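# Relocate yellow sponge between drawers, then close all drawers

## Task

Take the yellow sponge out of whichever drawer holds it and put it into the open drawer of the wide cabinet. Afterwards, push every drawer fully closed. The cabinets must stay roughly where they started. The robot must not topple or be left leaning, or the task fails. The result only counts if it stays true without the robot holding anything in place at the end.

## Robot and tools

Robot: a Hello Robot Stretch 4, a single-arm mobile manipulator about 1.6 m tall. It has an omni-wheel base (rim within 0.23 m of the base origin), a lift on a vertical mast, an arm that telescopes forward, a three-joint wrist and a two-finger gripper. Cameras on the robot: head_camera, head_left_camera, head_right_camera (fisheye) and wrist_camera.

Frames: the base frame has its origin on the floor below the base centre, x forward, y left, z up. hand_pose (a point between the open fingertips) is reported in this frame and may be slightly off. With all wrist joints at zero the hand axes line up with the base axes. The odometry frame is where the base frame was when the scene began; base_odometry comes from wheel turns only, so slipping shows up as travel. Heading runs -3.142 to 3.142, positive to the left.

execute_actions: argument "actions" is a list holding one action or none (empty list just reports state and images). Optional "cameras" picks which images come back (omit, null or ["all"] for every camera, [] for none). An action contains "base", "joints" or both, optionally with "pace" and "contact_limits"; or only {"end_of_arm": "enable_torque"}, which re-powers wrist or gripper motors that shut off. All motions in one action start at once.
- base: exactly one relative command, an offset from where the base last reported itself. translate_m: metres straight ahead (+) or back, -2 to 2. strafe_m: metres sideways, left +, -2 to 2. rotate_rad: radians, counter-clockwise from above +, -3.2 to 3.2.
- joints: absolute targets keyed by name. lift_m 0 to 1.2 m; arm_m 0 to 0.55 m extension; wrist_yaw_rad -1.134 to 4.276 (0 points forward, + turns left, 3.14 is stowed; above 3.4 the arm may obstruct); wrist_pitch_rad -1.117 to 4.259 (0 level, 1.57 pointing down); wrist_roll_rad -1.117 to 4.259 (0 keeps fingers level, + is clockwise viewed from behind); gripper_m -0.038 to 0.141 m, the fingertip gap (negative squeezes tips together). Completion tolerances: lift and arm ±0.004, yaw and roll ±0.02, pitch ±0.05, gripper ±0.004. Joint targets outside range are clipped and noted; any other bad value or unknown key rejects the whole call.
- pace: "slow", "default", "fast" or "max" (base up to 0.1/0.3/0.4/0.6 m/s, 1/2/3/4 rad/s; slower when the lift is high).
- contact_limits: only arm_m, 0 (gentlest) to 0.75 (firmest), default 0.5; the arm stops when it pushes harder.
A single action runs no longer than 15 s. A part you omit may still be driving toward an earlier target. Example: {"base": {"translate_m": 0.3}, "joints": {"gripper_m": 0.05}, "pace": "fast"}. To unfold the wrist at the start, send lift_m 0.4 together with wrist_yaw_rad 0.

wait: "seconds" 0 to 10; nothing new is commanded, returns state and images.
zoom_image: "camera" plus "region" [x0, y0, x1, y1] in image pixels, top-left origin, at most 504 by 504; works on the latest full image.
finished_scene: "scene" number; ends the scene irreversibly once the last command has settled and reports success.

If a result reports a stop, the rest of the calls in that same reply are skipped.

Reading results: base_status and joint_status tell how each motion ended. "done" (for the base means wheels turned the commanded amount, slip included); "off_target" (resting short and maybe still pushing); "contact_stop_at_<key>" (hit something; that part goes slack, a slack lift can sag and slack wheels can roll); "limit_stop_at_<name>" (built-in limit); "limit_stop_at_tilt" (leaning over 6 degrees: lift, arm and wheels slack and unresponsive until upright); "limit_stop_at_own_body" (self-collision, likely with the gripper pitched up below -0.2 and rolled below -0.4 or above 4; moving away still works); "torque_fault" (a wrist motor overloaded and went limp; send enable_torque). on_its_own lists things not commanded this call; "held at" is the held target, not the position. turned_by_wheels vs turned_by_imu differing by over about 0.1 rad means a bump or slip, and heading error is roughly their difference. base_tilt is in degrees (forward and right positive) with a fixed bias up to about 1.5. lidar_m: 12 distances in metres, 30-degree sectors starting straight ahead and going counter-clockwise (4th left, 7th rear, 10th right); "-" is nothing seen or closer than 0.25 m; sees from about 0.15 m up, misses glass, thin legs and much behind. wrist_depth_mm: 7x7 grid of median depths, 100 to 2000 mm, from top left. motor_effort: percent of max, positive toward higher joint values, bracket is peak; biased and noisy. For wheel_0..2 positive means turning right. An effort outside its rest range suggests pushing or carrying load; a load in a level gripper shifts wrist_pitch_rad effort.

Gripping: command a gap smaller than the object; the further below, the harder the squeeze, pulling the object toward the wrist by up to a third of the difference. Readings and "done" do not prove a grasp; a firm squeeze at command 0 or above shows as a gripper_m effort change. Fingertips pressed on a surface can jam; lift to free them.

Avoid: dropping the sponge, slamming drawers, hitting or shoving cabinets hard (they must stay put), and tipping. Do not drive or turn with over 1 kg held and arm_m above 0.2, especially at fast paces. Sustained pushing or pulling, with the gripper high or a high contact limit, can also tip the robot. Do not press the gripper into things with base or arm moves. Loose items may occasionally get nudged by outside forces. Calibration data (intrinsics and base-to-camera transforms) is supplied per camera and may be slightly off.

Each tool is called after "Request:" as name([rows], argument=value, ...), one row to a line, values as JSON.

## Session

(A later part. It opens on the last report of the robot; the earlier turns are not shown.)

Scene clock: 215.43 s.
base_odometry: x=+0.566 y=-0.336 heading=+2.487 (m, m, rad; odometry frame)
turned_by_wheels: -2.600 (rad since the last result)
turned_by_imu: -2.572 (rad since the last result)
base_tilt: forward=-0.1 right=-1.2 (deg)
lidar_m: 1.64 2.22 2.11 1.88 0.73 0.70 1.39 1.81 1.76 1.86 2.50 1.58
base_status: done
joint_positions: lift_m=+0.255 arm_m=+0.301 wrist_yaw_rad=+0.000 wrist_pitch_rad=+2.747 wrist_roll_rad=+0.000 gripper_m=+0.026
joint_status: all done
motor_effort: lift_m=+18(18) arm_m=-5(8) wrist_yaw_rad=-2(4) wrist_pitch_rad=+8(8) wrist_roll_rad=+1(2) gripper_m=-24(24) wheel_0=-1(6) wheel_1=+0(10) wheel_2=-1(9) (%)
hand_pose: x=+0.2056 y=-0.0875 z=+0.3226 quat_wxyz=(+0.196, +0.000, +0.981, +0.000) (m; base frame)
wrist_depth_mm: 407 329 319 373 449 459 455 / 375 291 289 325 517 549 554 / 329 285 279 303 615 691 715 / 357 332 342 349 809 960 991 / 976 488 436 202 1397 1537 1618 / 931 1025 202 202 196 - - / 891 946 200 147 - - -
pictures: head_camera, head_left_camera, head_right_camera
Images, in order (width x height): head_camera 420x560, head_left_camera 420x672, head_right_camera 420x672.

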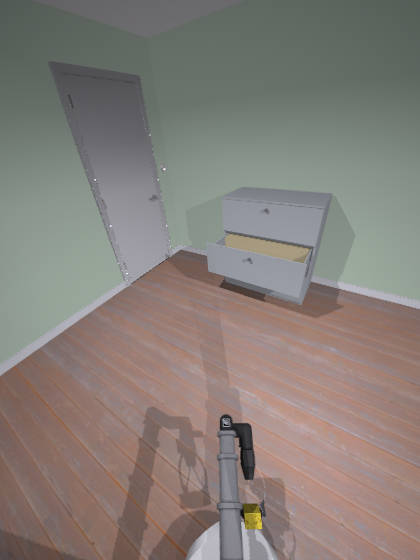

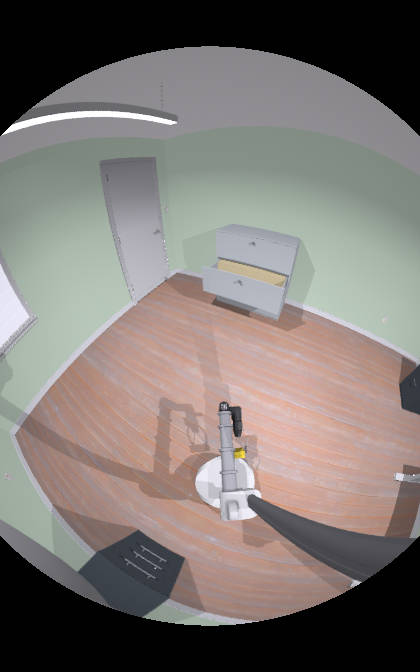

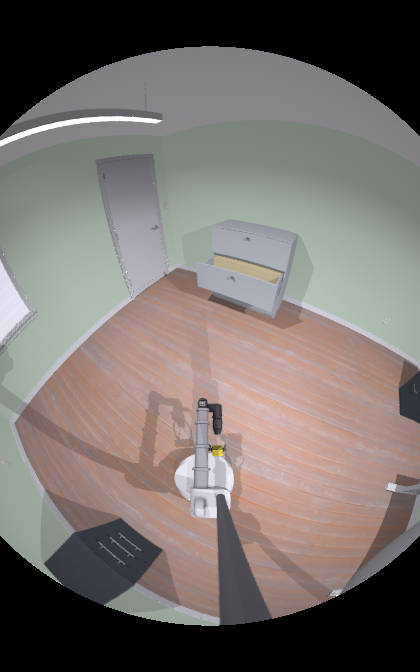

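Request:
zoom_image(camera="head_left_camera", region=[80, 510, 200, 630])

Request:
zoom_image(camera="head_camera", region=[195, 175, 345, 315])

Region (80, 510, 200, 630) of head_left_camera's 420x672 image, scaled by 4.200, with more detail than that image has.

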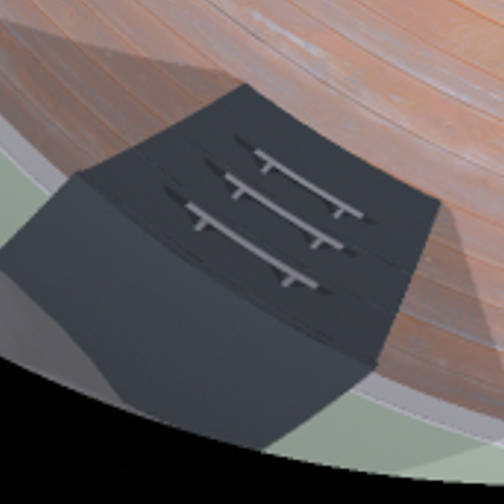

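Region (195, 175, 345, 315) of head_camera's 420x560 image, scaled by 3.360, with more detail than that image has; it fills the top 470 rows of this view, and the rest is white.

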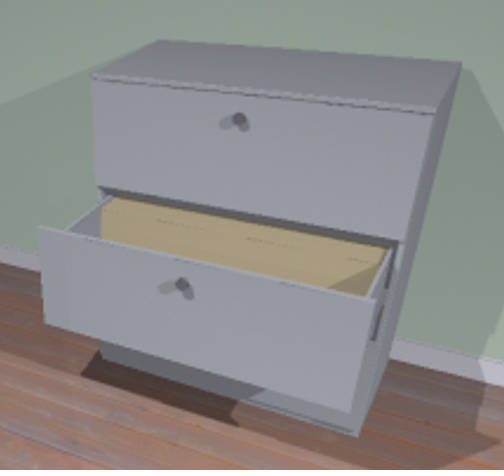

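Request:
execute_actions([
  {"base": {"translate_m": 1.22}, "joints": {"arm_m": 0.2, "lift_m": 0.88}, "pace": "max"},
], cameras=["head_camera"])

Request:
execute_actions([
  {"base": {"rotate_rad": -0.576}, "joints": {"wrist_pitch_rad": 1.57}, "pace": "fast"},
])

Scene clock: 247.97 s.
base_odometry: x=-0.401 y=+0.407 heading=+2.487 (m, m, rad; odometry frame)
turned_by_wheels: +0.000 (rad since the last result)
turned_by_imu: -0.001 (rad since the last result)
base_tilt: forward=+0.0 right=-1.0 (deg)
lidar_m: 0.55 1.58 1.52 1.60 2.22 1.81 1.87 2.51 2.48 1.90 0.54 0.50
base_status: done
joint_positions: lift_m=+0.880 arm_m=+0.201 wrist_yaw_rad=+0.000 wrist_pitch_rad=+2.748 wrist_roll_rad=+0.000 gripper_m=+0.026
joint_status: all done
motor_effort: lift_m=+19(24) arm_m=-5(6) wrist_yaw_rad=+0(2) wrist_pitch_rad=+9(7) wrist_roll_rad=+1(1) gripper_m=-25(23) wheel_0=-1(5) wheel_1=+1(6) wheel_2=+1(11) (%)
hand_pose: x=+0.1054 y=-0.0874 z=+0.9474 quat_wxyz=(+0.196, +0.000, +0.981, +0.000) (m; base frame)
wrist_depth_mm: 1182 1160 1205 1160 1255 1281 1281 / 1336 1397 1499 1397 1464 1499 1499 / 1661 1756 1756 1756 1863 1921 1983 / - - - - - - - / - - - 204 - - - / - - 200 202 195 - - / - - 200 147 - - -
pictures: head_camera
Images, in order (width x height): head_camera 420x560.

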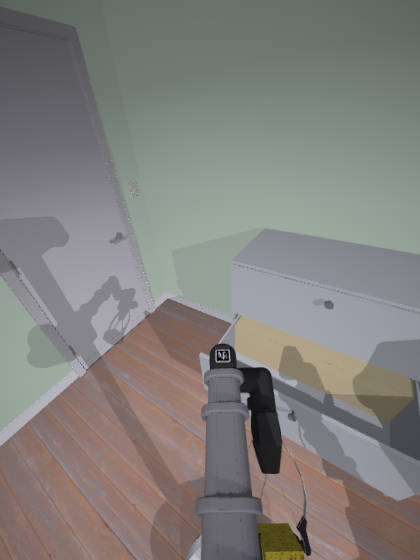

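Scene clock: 249.33 s.
base_odometry: x=-0.401 y=+0.407 heading=+1.911 (m, m, rad; odometry frame)
turned_by_wheels: -0.576 (rad since the last result)
turned_by_imu: -0.570 (rad since the last result)
base_tilt: forward=+0.0 right=-1.0 (deg)
lidar_m: 0.51 0.54 1.58 1.52 1.58 2.07 1.82 1.81 2.54 2.45 1.99 0.55
base_status: done
joint_positions: lift_m=+0.880 arm_m=+0.201 wrist_yaw_rad=+0.000 wrist_pitch_rad=+1.571 wrist_roll_rad=+0.000 gripper_m=+0.026
joint_status: all done
motor_effort: lift_m=+19(19) arm_m=-5(5) wrist_yaw_rad=-1(2) wrist_pitch_rad=-1(5) wrist_roll_rad=+1(1) gripper_m=-21(22) wheel_0=+1(2) wheel_1=+0(6) wheel_2=-1(2) (%)
hand_pose: x=+0.3719 y=-0.0874 z=+0.7696 quat_wxyz=(+0.707, +0.000, +0.707, +0.000) (m; base frame)
wrist_depth_mm: 597 609 609 615 627 469 368 / 327 320 342 359 382 397 407 / 512 559 627 1008 1025 1025 1025 / 976 991 1008 1008 1025 1008 1042 / 976 976 960 203 1008 1008 1042 / 960 960 202 202 196 1008 1025 / 960 960 200 147 991 1025 1042
pictures: head_camera, head_left_camera, head_right_camera, wrist_camera
camera_calibration (this result's frames):
wrist_camera: T_world_to_cam=[[-0.00722569, -0.999505, 0.0306272, -0.116289], [-0.999394, 0.00617541, -0.0342495, 0.470547], [0.0340434, -0.0308561, -0.998944, 0.980551], [0, 0, 0, 1]] pos_world=[0.436041, -0.0888808, 0.999193]
Images, in order (width x height): head_camera 420x560, head_left_camera 420x672, head_right_camera 420x672, wrist_camera 616x392.

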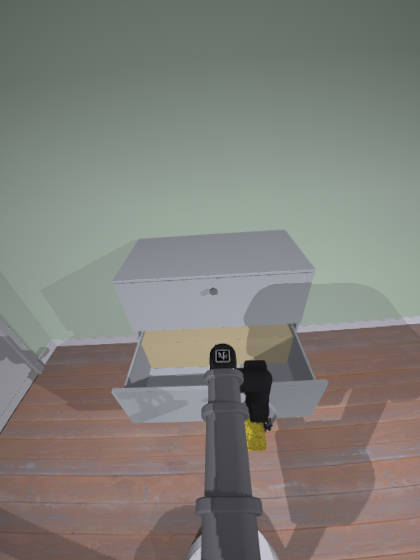

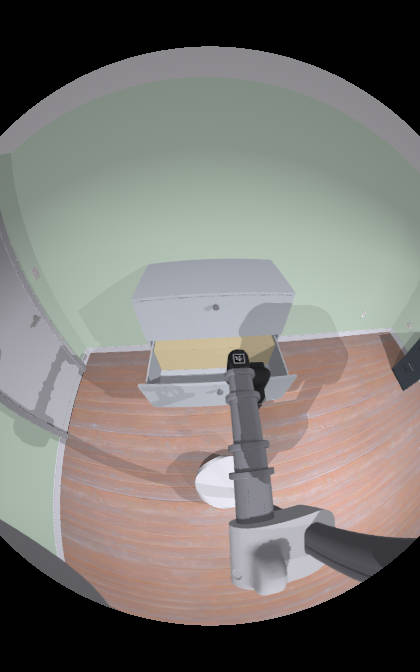

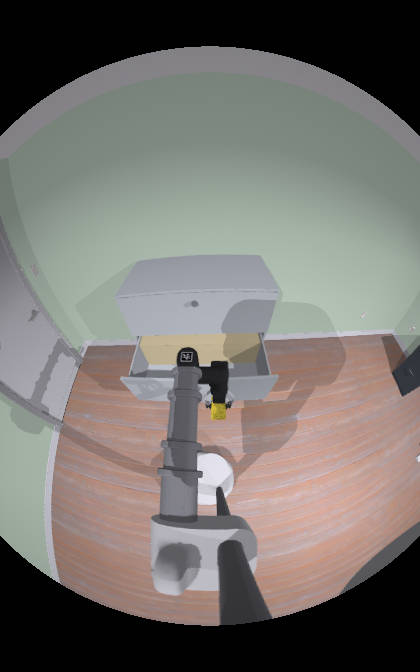

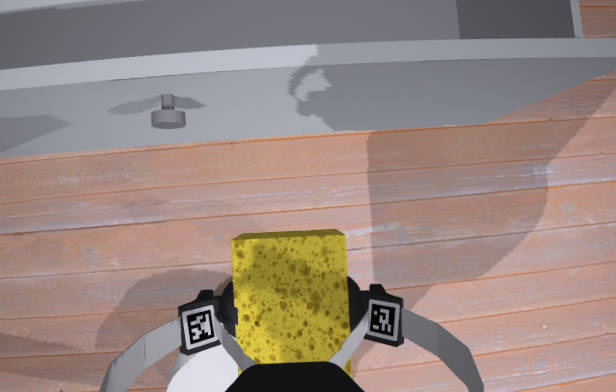

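Request:
execute_actions([
  {"joints": {"arm_m": 0.52, "lift_m": 0.85}, "pace": "fast"},
], cameras=["wrist_camera", "head_camera"])

Scene clock: 260.53 s.
base_odometry: x=-0.401 y=+0.407 heading=+1.911 (m, m, rad; odometry frame)
turned_by_wheels: +0.000 (rad since the last result)
turned_by_imu: -0.002 (rad since the last result)
base_tilt: forward=-0.1 right=-1.0 (deg)
lidar_m: 0.49 0.55 1.58 1.52 1.58 2.05 1.79 1.81 2.55 2.46 2.02 0.54
base_status: not commanded
joint_positions: lift_m=+0.850 arm_m=+0.519 wrist_yaw_rad=+0.000 wrist_pitch_rad=+1.570 wrist_roll_rad=+0.000 gripper_m=+0.026
joint_status: all done
motor_effort: lift_m=+16(18) arm_m=+5(5) wrist_yaw_rad=-2(2) wrist_pitch_rad=+1(0) wrist_roll_rad=+1(1) gripper_m=-22(25) wheel_0=+1(1) wheel_1=+0(0) wheel_2=-1(1) (%)
hand_pose: x=+0.6902 y=-0.0874 z=+0.7399 quat_wxyz=(+0.707, +0.000, +0.707, +0.000) (m; base frame)
wrist_depth_mm: 241 255 263 267 281 343 345 / 325 327 330 336 338 342 345 / 402 445 496 549 580 530 413 / 564 569 574 580 591 585 415 / 564 559 569 203 591 585 424 / 569 559 202 203 195 535 430 / 480 421 201 147 402 375 384
pictures: head_camera, wrist_camera
camera_calibration (this result's frames):
wrist_camera: T_world_to_cam=[[-0.00719613, -0.999505, 0.0306216, -0.113094], [-0.999368, 0.0061228, -0.0350019, 0.78818], [0.0347971, -0.0308542, -0.998918, 0.939466], [0, 0, 0, 1]] pos_world=[0.754178, -0.0888774, 0.969501]
Images, in order (width x height): head_camera 420x560, wrist_camera 616x392.

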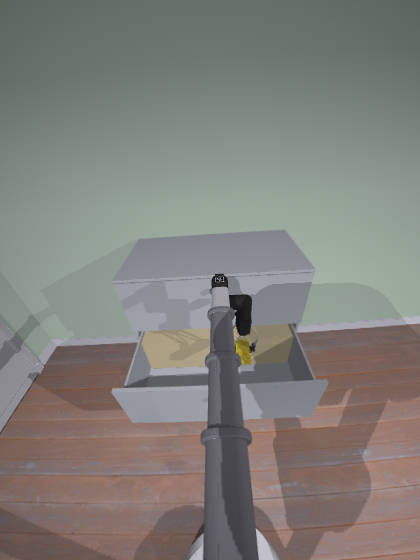

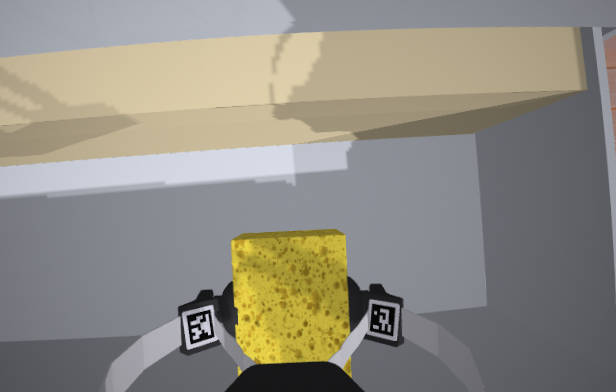

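Request:
execute_actions([
  {"joints": {"lift_m": 0.536}, "pace": "fast"},
], cameras=["wrist_camera", "head_left_camera"])

Scene clock: 267.50 s.
base_odometry: x=-0.401 y=+0.407 heading=+1.911 (m, m, rad; odometry frame)
turned_by_wheels: +0.000 (rad since the last result)
turned_by_imu: -0.002 (rad since the last result)
base_tilt: forward=-0.1 right=-1.2 (deg)
lidar_m: 0.52 0.53 1.60 1.53 1.58 2.08 1.81 1.80 2.54 2.47 1.99 0.55
base_status: not commanded
joint_positions: lift_m=+0.536 arm_m=+0.519 wrist_yaw_rad=+0.000 wrist_pitch_rad=+1.570 wrist_roll_rad=+0.000 gripper_m=+0.026
joint_status: all done
motor_effort: lift_m=+15(17) arm_m=+5(5) wrist_yaw_rad=-1(1) wrist_pitch_rad=+3(1) wrist_roll_rad=+1(1) gripper_m=-23(20) wheel_0=+2(1) wheel_1=+0(0) wheel_2=+0(1) (%)
hand_pose: x=+0.6902 y=-0.0874 z=+0.4259 quat_wxyz=(+0.707, +0.000, +0.707, +0.000) (m; base frame)
wrist_depth_mm: 171 180 186 190 199 209 211 / 236 251 263 265 267 270 272 / 256 260 264 265 266 268 272 / 254 257 260 265 266 268 273 / 255 257 260 202 266 268 271 / 255 257 202 202 195 267 270 / 254 255 200 147 264 267 270
pictures: head_left_camera, wrist_camera
camera_calibration (this result's frames):
wrist_camera: T_world_to_cam=[[-0.00719631, -0.999505, 0.0306216, -0.103479], [-0.999368, 0.00612298, -0.0350019, 0.777193], [0.0347971, -0.0308542, -0.998918, 0.625814], [0, 0, 0, 1]] pos_world=[0.754181, -0.0888774, 0.655509]
Images, in order (width x height): head_left_camera 420x672, wrist_camera 616x392.

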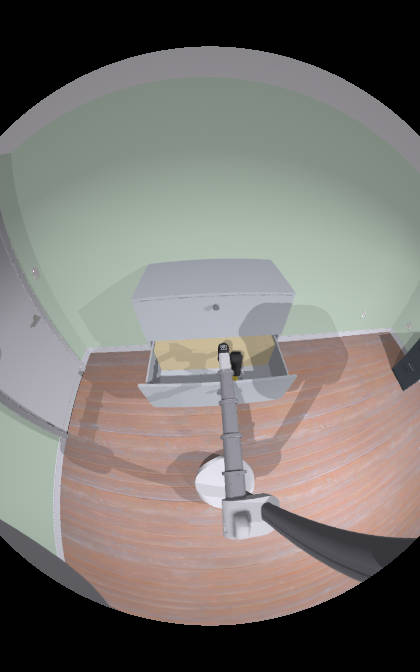

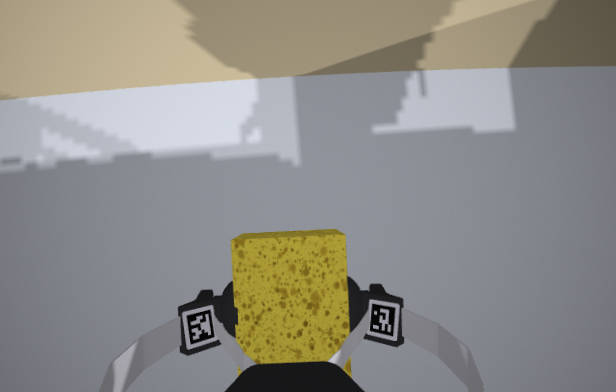

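Request:
execute_actions([
  {"joints": {"lift_m": 0.531, "gripper_m": 0.08}},
], cameras=["wrist_camera"])

Scene clock: 270.73 s.
base_odometry: x=-0.401 y=+0.407 heading=+1.911 (m, m, rad; odometry frame)
turned_by_wheels: +0.000 (rad since the last result)
turned_by_imu: -0.001 (rad since the last result)
base_tilt: forward=-0.1 right=-1.0 (deg)
lidar_m: 0.50 0.53 1.61 1.52 1.59 2.04 1.82 1.81 2.53 2.46 1.99 0.56
base_status: not commanded
joint_positions: lift_m=+0.531 arm_m=+0.519 wrist_yaw_rad=+0.000 wrist_pitch_rad=+1.570 wrist_roll_rad=+0.000 gripper_m=+0.080
joint_status: all done
motor_effort: lift_m=+15(15) arm_m=+5(5) wrist_yaw_rad=-1(2) wrist_pitch_rad=+2(1) wrist_roll_rad=+1(1) gripper_m=-5(24) wheel_0=+2(2) wheel_1=+0(0) wheel_2=+0(1) (%)
hand_pose: x=+0.6902 y=-0.0874 z=+0.4209 quat_wxyz=(+0.707, +0.000, +0.707, +0.000) (m; base frame)
wrist_depth_mm: 170 179 185 189 198 208 212 / 237 251 256 259 263 265 266 / 252 256 257 259 262 264 266 / 251 253 255 258 260 264 267 / 251 253 256 213 258 263 265 / 249 251 211 213 202 263 265 / 251 251 253 141 258 262 264
pictures: wrist_camera
camera_calibration (this result's frames):
wrist_camera: T_world_to_cam=[[-0.0071963, -0.999505, 0.0306216, -0.103327], [-0.999368, 0.00612296, -0.035002, 0.77702], [0.0347972, -0.0308542, -0.998918, 0.620845], [0, 0, 0, 1]] pos_world=[0.754182, -0.0888774, 0.650534]
Images, in order (width x height): wrist_camera 616x392.

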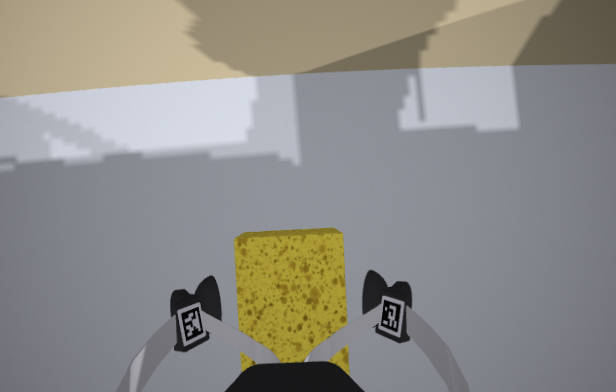

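Request:
execute_actions([
  {"joints": {"lift_m": 0.825}, "pace": "max"},
], cameras=["wrist_camera"])

Request:
execute_actions([
  {"base": {"translate_m": -0.06}, "joints": {"arm_m": 0.36, "wrist_pitch_rad": 2.5, "gripper_m": 0.03}, "pace": "max"},
], cameras=["head_camera"])

Request:
execute_actions([
  {"joints": {"lift_m": 0.4}, "pace": "max"},
], cameras=["head_camera", "head_left_camera", "head_right_camera"])

Scene clock: 290.17 s.
base_odometry: x=-0.401 y=+0.407 heading=+1.911 (m, m, rad; odometry frame)
turned_by_wheels: +0.000 (rad since the last result)
turned_by_imu: -0.002 (rad since the last result)
base_tilt: forward=-0.2 right=-1.0 (deg)
lidar_m: 0.49 0.55 1.58 1.53 1.57 2.06 1.80 1.81 2.53 2.47 2.01 0.54
base_status: not commanded
joint_positions: lift_m=+0.825 arm_m=+0.519 wrist_yaw_rad=+0.000 wrist_pitch_rad=+1.570 wrist_roll_rad=+0.000 gripper_m=+0.080
joint_status: all done
motor_effort: lift_m=+19(23) arm_m=+5(6) wrist_yaw_rad=-1(1) wrist_pitch_rad=+0(1) wrist_roll_rad=+1(1) gripper_m=-5(5) wheel_0=+1(2) wheel_1=+0(0) wheel_2=-1(1) (%)
hand_pose: x=+0.6902 y=-0.0874 z=+0.7146 quat_wxyz=(+0.707, +0.000, +0.707, +0.000) (m; base frame)
wrist_depth_mm: 270 303 306 312 315 317 320 / 301 303 307 309 314 317 324 / 399 445 496 544 564 530 410 / 539 539 544 544 564 564 421 / 539 544 549 508 554 564 418 / 535 539 218 544 201 535 427 / 477 436 427 141 410 394 384
pictures: wrist_camera
camera_calibration (this result's frames):
wrist_camera: T_world_to_cam=[[-0.00729111, -0.999504, 0.0306227, -0.112256], [-0.999373, 0.00622224, -0.0348559, 0.787162], [0.0346481, -0.0308577, -0.998923, 0.914338], [0, 0, 0, 1]] pos_world=[0.75417, -0.0888838, 0.944228]
Images, in order (width x height): wrist_camera 616x392.

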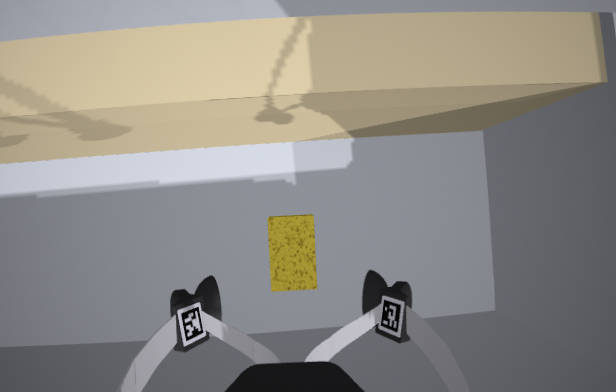

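Scene clock: 291.47 s.
base_odometry: x=-0.381 y=+0.350 heading=+1.911 (m, m, rad; odometry frame)
turned_by_wheels: +0.000 (rad since the last result)
turned_by_imu: -0.001 (rad since the last result)
base_tilt: forward=+0.1 right=-1.1 (deg)
lidar_m: 0.56 0.61 1.59 1.52 1.58 2.05 1.75 1.74 2.54 2.45 2.08 0.61
base_status: done
joint_positions: lift_m=+0.825 arm_m=+0.361 wrist_yaw_rad=+0.000 wrist_pitch_rad=+2.498 wrist_roll_rad=+0.000 gripper_m=+0.030
joint_status: all done
motor_effort: lift_m=+19(19) arm_m=-6(8) wrist_yaw_rad=+0(3) wrist_pitch_rad=+7(10) wrist_roll_rad=+1(1) gripper_m=-6(10) wheel_0=+1(2) wheel_1=+0(5) wheel_2=+0(7) (%)
hand_pose: x=+0.3011 y=-0.0873 z=+0.8300 quat_wxyz=(+0.316, +0.000, +0.949, +0.000) (m; base frame)
wrist_depth_mm: 904 904 723 768 960 991 976 / 1025 1008 809 854 1098 1160 1098 / 1182 1205 1182 1229 1281 1308 1366 / 1397 1430 1464 1464 1618 1537 1576 / 1708 1808 1808 1808 1863 1983 - / - - 214 585 - - - / - - - 140 - - -
pictures: head_camera
Images, in order (width x height): head_camera 420x560.

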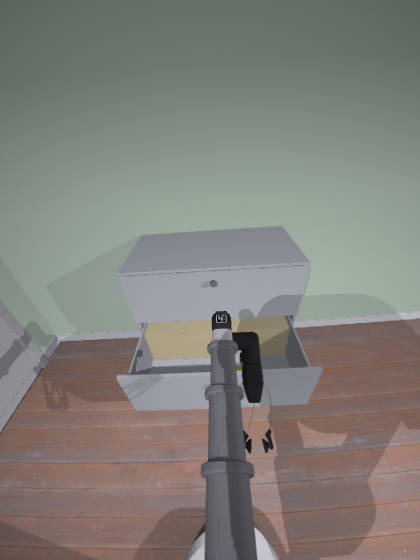

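Scene clock: 293.13 s.
base_odometry: x=-0.381 y=+0.350 heading=+1.911 (m, m, rad; odometry frame)
turned_by_wheels: +0.000 (rad since the last result)
turned_by_imu: -0.001 (rad since the last result)
base_tilt: forward=-0.1 right=-1.1 (deg)
lidar_m: 0.58 0.61 1.59 1.52 1.59 2.06 1.73 1.75 2.53 2.46 2.11 0.62
base_status: not commanded
joint_positions: lift_m=+0.400 arm_m=+0.361 wrist_yaw_rad=+0.000 wrist_pitch_rad=+2.498 wrist_roll_rad=+0.000 gripper_m=+0.030
joint_status: all done
motor_effort: lift_m=+16(16) arm_m=-6(6) wrist_yaw_rad=-1(0) wrist_pitch_rad=+5(8) wrist_roll_rad=+1(1) gripper_m=-5(10) wheel_0=+1(1) wheel_1=-1(1) wheel_2=+0(1) (%)
hand_pose: x=+0.3011 y=-0.0874 z=+0.4053 quat_wxyz=(+0.316, +0.000, +0.949, +0.000) (m; base frame)
wrist_depth_mm: 488 492 504 508 517 525 530 / 544 549 544 559 597 597 603 / 640 525 445 488 691 707 715 / 759 469 445 473 831 842 854 / 917 535 549 564 1025 1060 1118 / 1205 1255 213 585 1205 1464 1576 / 1618 1499 1708 140 1863 - -
pictures: head_camera, head_left_camera, head_right_camera
Images, in order (width x height): head_camera 420x560, head_left_camera 420x672, head_right_camera 420x672.

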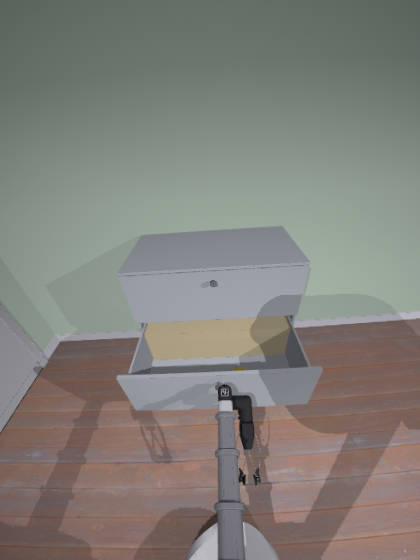

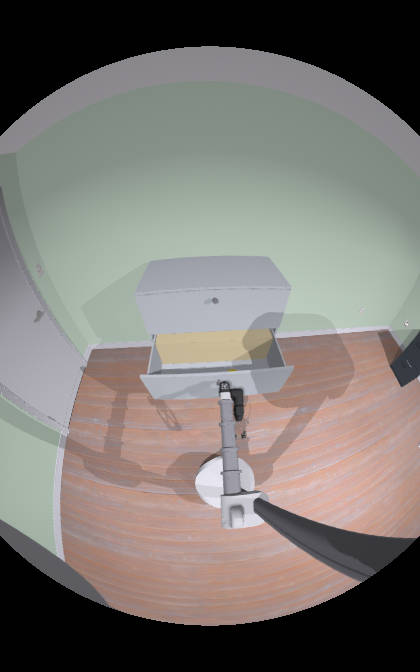

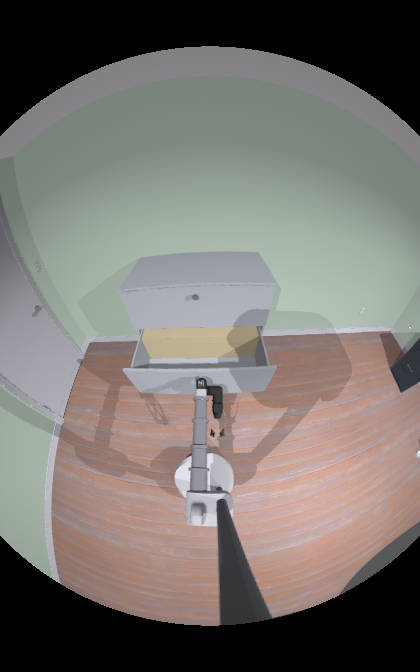

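Request:
zoom_image(camera="head_left_camera", region=[185, 355, 265, 435])

Region (185, 355, 265, 435) of head_left_camera's 420x672 image, scaled by 6.300, with more detail than that image has.

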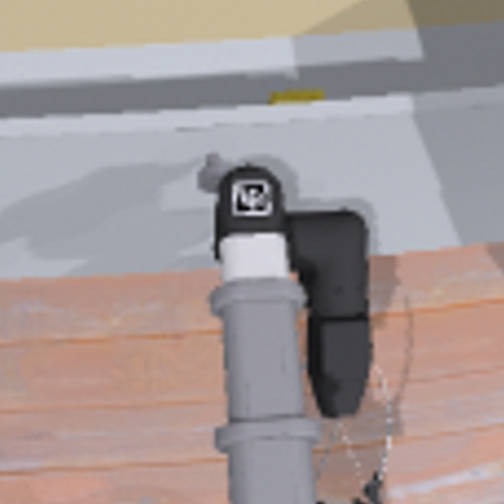

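Request:
execute_actions([
  {"base": {"translate_m": 0.21}, "joints": {"arm_m": 0.55}, "pace": "slow", "contact_limits": {"arm_m": 0.2}},
], cameras=["head_camera", "head_left_camera", "head_right_camera"])

Scene clock: 300.80 s.
base_odometry: x=-0.451 y=+0.548 heading=+1.910 (m, m, rad; odometry frame)
turned_by_wheels: -0.001 (rad since the last result)
turned_by_imu: -0.006 (rad since the last result)
base_tilt: forward=+0.0 right=-1.0 (deg)
lidar_m: 0.68 0.72 1.60 1.49 1.58 2.05 1.95 1.95 2.57 2.49 1.78 0.73
base_status: done
joint_positions: lift_m=+0.400 arm_m=+0.502 wrist_yaw_rad=+0.000 wrist_pitch_rad=+2.498 wrist_roll_rad=+0.000 gripper_m=+0.030
joint_status: arm_m contact_stop (moved +0.141 of +0.189)
on_its_own: arm_m is slack since a contact_stop (your +0.550 is given up)
motor_effort: lift_m=+16(16) arm_m=+0(18) wrist_yaw_rad=-2(4) wrist_pitch_rad=+7(7) wrist_roll_rad=+1(1) gripper_m=-5(9) wheel_0=-4(8) wheel_1=+0(5) wheel_2=-12(21) (%)
contact_limits: arm_m 0.2
hand_pose: x=+0.4418 y=-0.0875 z=+0.4052 quat_wxyz=(+0.316, +0.000, +0.949, +0.000) (m; base frame)
wrist_depth_mm: 484 496 500 504 517 535 530 / 549 564 569 585 591 603 609 / 640 640 654 661 683 707 715 / 759 741 585 621 809 854 866 / 931 866 554 591 1042 1060 1118 / 1229 1229 213 683 1255 1430 1537 / 1661 1499 1756 140 1921 - -
pictures: head_camera, head_left_camera, head_right_camera
Images, in order (width x height): head_camera 420x560, head_left_camera 420x672, head_right_camera 420x672.

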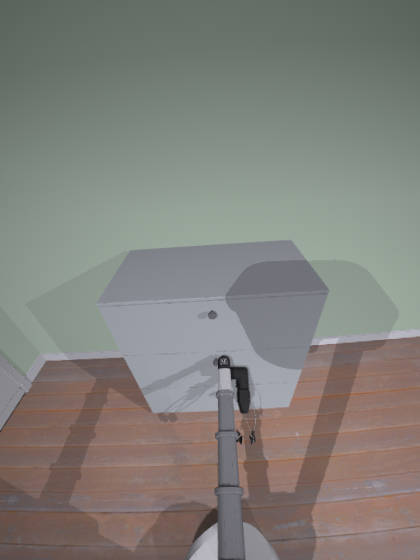

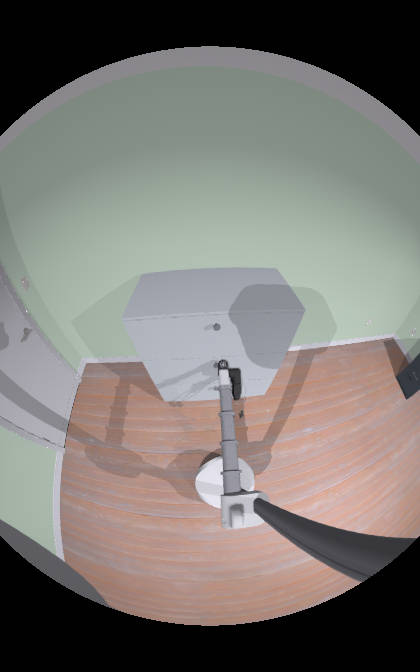

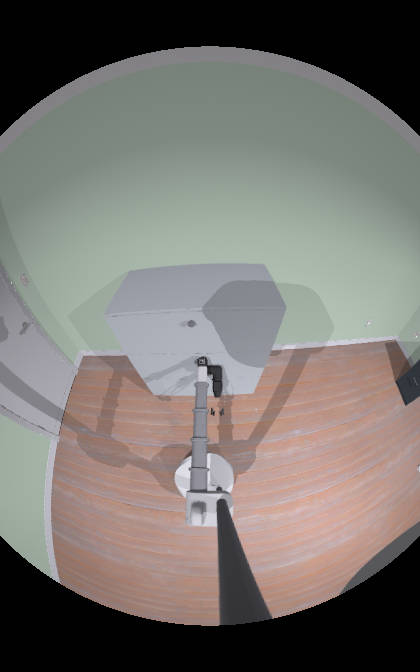

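Request:
zoom_image(camera="head_camera", region=[95, 290, 215, 420])

Request:
zoom_image(camera="head_camera", region=[210, 290, 340, 420])

Request:
zoom_image(camera="head_left_camera", region=[380, 345, 420, 405])

Region (95, 290, 215, 420) of head_camera's 420x560 image, scaled by 3.877, with more detail than that image has; it fills the left 465 columns of this view, and the rest is white.

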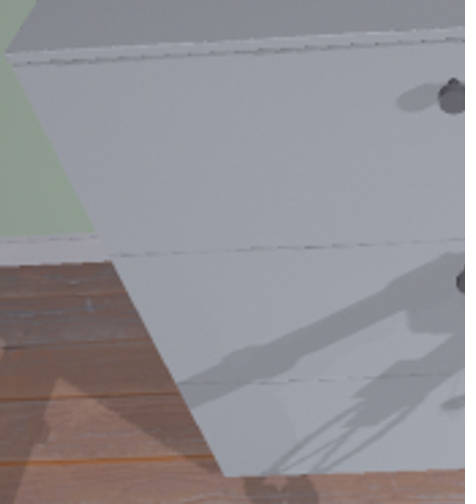

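Region (210, 290, 340, 420) of head_camera's 420x560 image, scaled by 3.877, with more detail than that image has.

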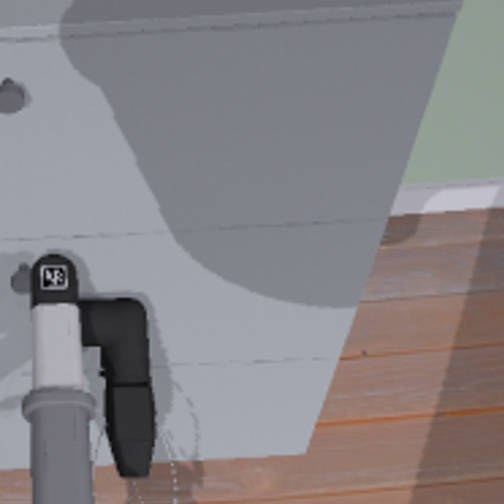

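Region (380, 345, 420, 405) of head_left_camera's 420x672 image, scaled by 8.400, with more detail than that image has.

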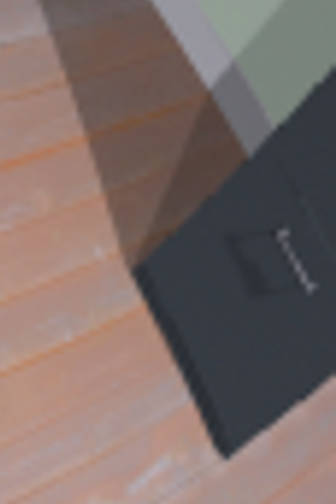

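Request:
execute_actions([
  {"joints": {"arm_m": 0.46}, "pace": "max"},
], cameras=["head_camera"])

Scene clock: 307.37 s.
base_odometry: x=-0.452 y=+0.548 heading=+1.911 (m, m, rad; odometry frame)
turned_by_wheels: +0.001 (rad since the last result)
turned_by_imu: +0.000 (rad since the last result)
base_tilt: forward=-0.2 right=-1.0 (deg)
lidar_m: 0.68 0.73 1.59 1.51 1.58 2.07 1.95 1.98 2.54 2.49 1.80 0.74
base_status: not commanded
joint_positions: lift_m=+0.400 arm_m=+0.461 wrist_yaw_rad=+0.000 wrist_pitch_rad=+2.498 wrist_roll_rad=+0.000 gripper_m=+0.030
joint_status: all done
motor_effort: lift_m=+16(16) arm_m=-6(5) wrist_yaw_rad=+0(1) wrist_pitch_rad=+6(7) wrist_roll_rad=+1(1) gripper_m=-8(2) wheel_0=+0(5) wheel_1=-1(1) wheel_2=+2(11) (%)
hand_pose: x=+0.4011 y=-0.0874 z=+0.4052 quat_wxyz=(+0.316, +0.000, +0.949, +0.000) (m; base frame)
wrist_depth_mm: 484 492 508 512 521 530 525 / 554 559 574 580 591 591 603 / 640 647 615 640 683 691 715 / 759 715 530 564 820 831 866 / 917 591 544 569 991 1078 1118 / 1205 1229 213 668 1229 1464 1537 / 1661 1576 1661 140 1863 - -
pictures: head_camera
Images, in order (width x height): head_camera 420x560.

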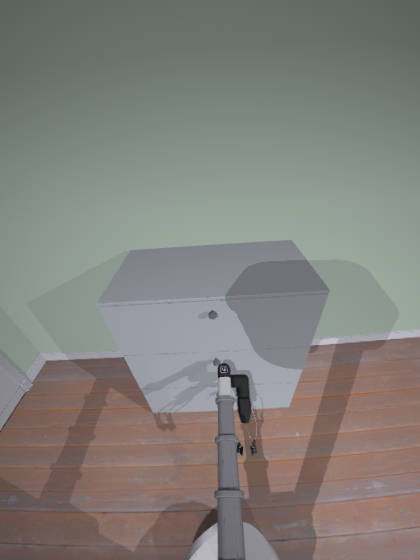

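Request:
finished_scene(scene=1)

The scene is finished: the task was done.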